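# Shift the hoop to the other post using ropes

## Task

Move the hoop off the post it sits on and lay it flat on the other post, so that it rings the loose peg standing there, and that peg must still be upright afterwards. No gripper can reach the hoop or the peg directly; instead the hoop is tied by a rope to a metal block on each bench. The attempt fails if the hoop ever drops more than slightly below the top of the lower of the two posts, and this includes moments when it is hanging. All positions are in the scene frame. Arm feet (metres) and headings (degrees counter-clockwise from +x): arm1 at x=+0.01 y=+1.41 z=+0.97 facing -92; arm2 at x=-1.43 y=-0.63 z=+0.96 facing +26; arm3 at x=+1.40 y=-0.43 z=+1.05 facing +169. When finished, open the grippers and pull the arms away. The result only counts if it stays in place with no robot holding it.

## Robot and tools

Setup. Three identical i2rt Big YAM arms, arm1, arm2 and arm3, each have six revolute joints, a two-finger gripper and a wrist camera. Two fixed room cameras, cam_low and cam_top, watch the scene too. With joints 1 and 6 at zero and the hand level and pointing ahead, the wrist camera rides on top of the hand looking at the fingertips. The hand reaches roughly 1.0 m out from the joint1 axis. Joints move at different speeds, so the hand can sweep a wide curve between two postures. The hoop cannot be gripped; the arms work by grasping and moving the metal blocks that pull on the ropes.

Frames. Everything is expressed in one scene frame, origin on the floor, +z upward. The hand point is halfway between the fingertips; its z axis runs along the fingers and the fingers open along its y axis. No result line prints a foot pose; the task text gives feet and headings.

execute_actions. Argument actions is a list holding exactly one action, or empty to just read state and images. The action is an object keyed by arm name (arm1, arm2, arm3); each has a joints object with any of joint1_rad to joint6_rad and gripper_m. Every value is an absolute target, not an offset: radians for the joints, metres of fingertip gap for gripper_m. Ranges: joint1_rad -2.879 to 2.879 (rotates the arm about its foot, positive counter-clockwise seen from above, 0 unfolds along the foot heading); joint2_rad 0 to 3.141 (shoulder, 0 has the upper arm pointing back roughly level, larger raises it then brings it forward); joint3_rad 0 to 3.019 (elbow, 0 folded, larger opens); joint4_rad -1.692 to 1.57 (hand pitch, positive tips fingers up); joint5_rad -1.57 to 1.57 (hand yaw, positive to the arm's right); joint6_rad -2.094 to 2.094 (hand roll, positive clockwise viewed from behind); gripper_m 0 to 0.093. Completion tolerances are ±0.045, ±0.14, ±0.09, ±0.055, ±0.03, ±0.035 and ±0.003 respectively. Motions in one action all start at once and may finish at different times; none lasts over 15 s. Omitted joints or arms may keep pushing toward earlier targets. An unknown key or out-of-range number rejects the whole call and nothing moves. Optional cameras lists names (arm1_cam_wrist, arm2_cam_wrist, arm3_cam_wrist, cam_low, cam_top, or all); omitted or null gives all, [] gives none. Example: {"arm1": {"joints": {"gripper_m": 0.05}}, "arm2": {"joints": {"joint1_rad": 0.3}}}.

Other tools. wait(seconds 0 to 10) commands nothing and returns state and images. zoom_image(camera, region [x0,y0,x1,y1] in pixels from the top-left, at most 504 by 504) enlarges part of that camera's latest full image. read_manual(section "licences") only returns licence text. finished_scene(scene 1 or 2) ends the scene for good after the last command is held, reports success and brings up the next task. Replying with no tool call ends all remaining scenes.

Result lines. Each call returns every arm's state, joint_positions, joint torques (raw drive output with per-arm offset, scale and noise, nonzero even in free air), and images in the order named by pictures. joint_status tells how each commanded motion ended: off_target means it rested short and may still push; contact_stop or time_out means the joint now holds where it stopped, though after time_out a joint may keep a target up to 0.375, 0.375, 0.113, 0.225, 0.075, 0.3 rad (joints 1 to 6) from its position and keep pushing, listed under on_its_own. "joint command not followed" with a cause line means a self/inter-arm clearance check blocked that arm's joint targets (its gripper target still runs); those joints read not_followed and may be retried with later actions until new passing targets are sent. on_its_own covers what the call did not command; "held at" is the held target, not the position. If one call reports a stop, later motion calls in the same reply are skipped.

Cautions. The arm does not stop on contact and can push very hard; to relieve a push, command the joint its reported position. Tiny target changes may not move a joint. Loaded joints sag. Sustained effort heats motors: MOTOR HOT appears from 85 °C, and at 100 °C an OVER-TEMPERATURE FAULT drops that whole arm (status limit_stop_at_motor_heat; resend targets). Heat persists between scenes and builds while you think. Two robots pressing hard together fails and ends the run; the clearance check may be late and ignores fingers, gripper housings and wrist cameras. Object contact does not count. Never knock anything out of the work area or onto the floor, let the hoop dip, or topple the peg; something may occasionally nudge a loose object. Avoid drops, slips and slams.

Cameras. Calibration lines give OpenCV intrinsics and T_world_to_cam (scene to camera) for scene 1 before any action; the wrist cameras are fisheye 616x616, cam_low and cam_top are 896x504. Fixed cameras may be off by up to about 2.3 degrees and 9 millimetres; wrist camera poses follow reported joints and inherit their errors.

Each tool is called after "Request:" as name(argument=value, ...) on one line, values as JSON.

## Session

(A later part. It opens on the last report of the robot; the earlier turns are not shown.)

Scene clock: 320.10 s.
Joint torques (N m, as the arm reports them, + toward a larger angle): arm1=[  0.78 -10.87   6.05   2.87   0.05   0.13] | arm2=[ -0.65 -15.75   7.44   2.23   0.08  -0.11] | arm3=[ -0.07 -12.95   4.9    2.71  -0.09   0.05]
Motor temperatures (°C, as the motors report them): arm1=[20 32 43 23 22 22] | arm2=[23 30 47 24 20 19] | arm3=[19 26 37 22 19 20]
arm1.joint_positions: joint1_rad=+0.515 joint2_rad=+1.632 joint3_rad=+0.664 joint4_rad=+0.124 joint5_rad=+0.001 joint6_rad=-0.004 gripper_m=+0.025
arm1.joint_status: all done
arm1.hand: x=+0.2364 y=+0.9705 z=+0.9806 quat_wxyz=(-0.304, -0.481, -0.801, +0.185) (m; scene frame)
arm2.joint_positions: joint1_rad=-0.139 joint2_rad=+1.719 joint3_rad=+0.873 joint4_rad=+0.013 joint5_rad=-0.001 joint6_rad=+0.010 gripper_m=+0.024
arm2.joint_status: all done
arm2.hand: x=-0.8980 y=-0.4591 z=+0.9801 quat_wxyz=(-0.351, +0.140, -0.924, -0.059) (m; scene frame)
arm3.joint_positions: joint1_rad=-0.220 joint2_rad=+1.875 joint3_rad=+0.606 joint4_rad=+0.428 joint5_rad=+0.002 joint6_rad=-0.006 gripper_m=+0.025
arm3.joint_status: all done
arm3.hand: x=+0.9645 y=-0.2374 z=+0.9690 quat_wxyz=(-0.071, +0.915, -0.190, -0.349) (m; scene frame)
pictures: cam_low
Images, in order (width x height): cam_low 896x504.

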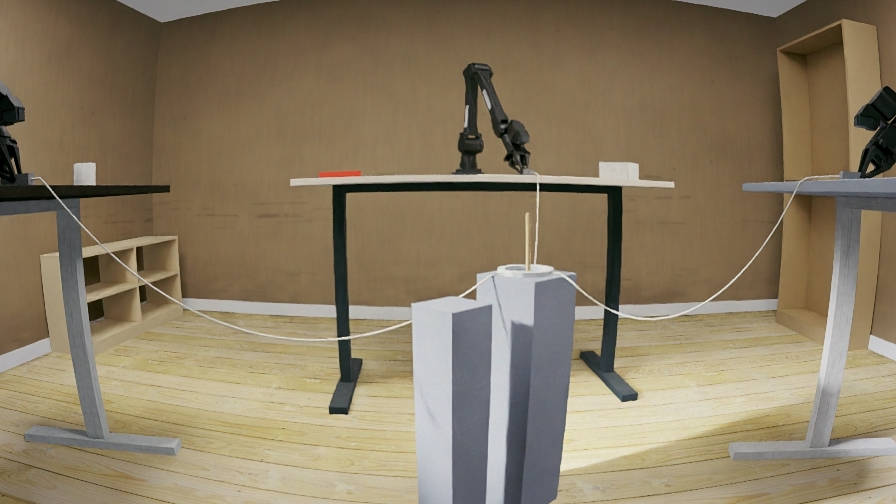

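Request:
execute_actions(actions=[{"arm1":{"joints":{"gripper_m":0.07}},"arm2":{"joints":{"gripper_m":0.07}},"arm3":{"joints":{"gripper_m":0.07}}}], cameras=[])

Request:
execute_actions(actions=[{"arm1":{"joints":{"joint2_rad":1.1}},"arm2":{"joints":{"joint2_rad":1.2}},"arm3":{"joints":{"joint2_rad":1.3}}}], cameras=["cam_low","cam_top"])

Scene clock: 323.43 s.
Joint torques (N m, as the arm reports them, + toward a larger angle): arm1=[  0.95 -10.92   6.07   2.63   0.05   0.12] | arm2=[ -0.69 -15.77   7.48   2.33   0.08  -0.1 ] | arm3=[ -0.11 -12.96   4.83   2.47  -0.08   0.04]
Motor temperatures (°C, as the motors report them): arm1=[20 32 42 23 22 22] | arm2=[23 30 46 24 20 19] | arm3=[19 26 36 22 19 20]
arm1.joint_positions: joint1_rad=+0.515 joint2_rad=+1.632 joint3_rad=+0.664 joint4_rad=+0.131 joint5_rad=+0.001 joint6_rad=-0.004 gripper_m=+0.070
arm1.joint_status: all done
arm1.hand: x=+0.2370 y=+0.9694 z=+0.9818 quat_wxyz=(-0.307, -0.481, -0.800, +0.186) (m; scene frame)
arm2.joint_positions: joint1_rad=-0.139 joint2_rad=+1.718 joint3_rad=+0.873 joint4_rad=+0.013 joint5_rad=-0.001 joint6_rad=+0.010 gripper_m=+0.070
arm2.joint_status: all done
arm2.hand: x=-0.8979 y=-0.4591 z=+0.9804 quat_wxyz=(-0.351, +0.140, -0.924, -0.059) (m; scene frame)
arm3.joint_positions: joint1_rad=-0.220 joint2_rad=+1.875 joint3_rad=+0.606 joint4_rad=+0.434 joint5_rad=+0.002 joint6_rad=-0.006 gripper_m=+0.070
arm3.joint_status: all done
arm3.hand: x=+0.9634 y=-0.2369 z=+0.9701 quat_wxyz=(-0.072, +0.914, -0.190, -0.352) (m; scene frame)
pictures: none
No camera images: the call's "cameras" was empty. Leave "cameras" out to get every camera's image.

Scene clock: 324.87 s.
Joint torques (N m, as the arm reports them, + toward a larger angle): arm1=[ 0.8  -5.98  8.92  2.79  0.05  0.12] | arm2=[-0.6  -9.43 10.35  2.41  0.07 -0.09] | arm3=[-0.21 -7.92  9.33  2.57 -0.08  0.05]
Motor temperatures (°C, as the motors report them): arm1=[20 32 42 23 22 22] | arm2=[23 29 45 24 20 19] | arm3=[19 25 36 22 19 20]
arm1.joint_positions: joint1_rad=+0.515 joint2_rad=+1.098 joint3_rad=+0.664 joint4_rad=+0.138 joint5_rad=+0.001 joint6_rad=-0.004 gripper_m=+0.070
arm1.joint_status: all done
arm1.hand: x=+0.2360 y=+0.9715 z=+1.2407 quat_wxyz=(-0.509, -0.414, -0.689, +0.309) (m; scene frame)
arm2.joint_positions: joint1_rad=-0.139 joint2_rad=+1.201 joint3_rad=+0.873 joint4_rad=+0.020 joint5_rad=-0.001 joint6_rad=+0.010 gripper_m=+0.070
arm2.joint_status: all done
arm2.hand: x=-0.9132 y=-0.4648 z=+1.2639 quat_wxyz=(-0.578, +0.121, -0.801, -0.095) (m; scene frame)
arm3.joint_positions: joint1_rad=-0.220 joint2_rad=+1.297 joint3_rad=+0.606 joint4_rad=+0.441 joint5_rad=+0.002 joint6_rad=-0.006 gripper_m=+0.070
arm3.joint_status: all done
arm3.hand: x=+0.9282 y=-0.2192 z=+1.2546 quat_wxyz=(-0.125, +0.773, -0.162, -0.600) (m; scene frame)
pictures: cam_low, cam_top
Images, in order (width x height): cam_low 896x504, cam_top 896x504.

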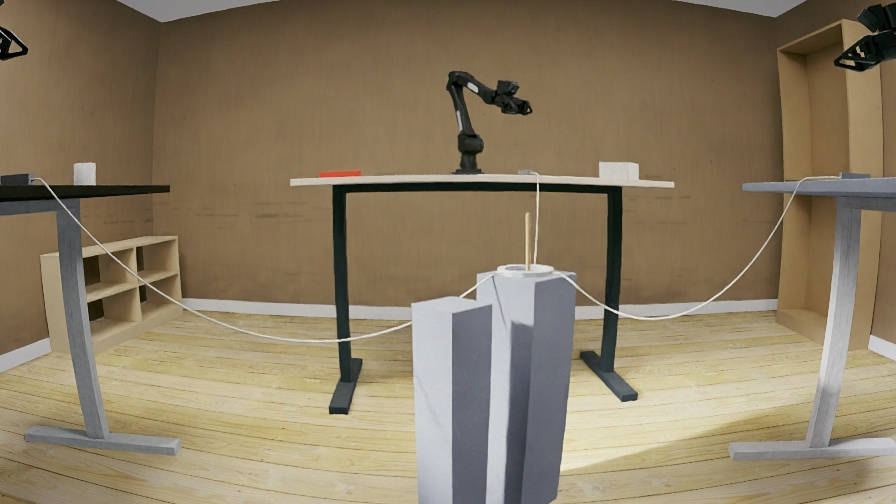

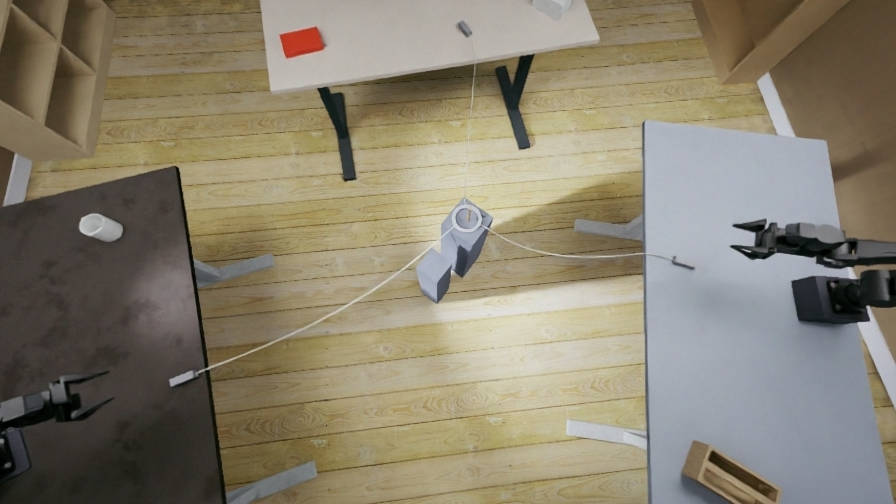

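Request:
finished_scene(scene=2)

The scene is finished: the task was done.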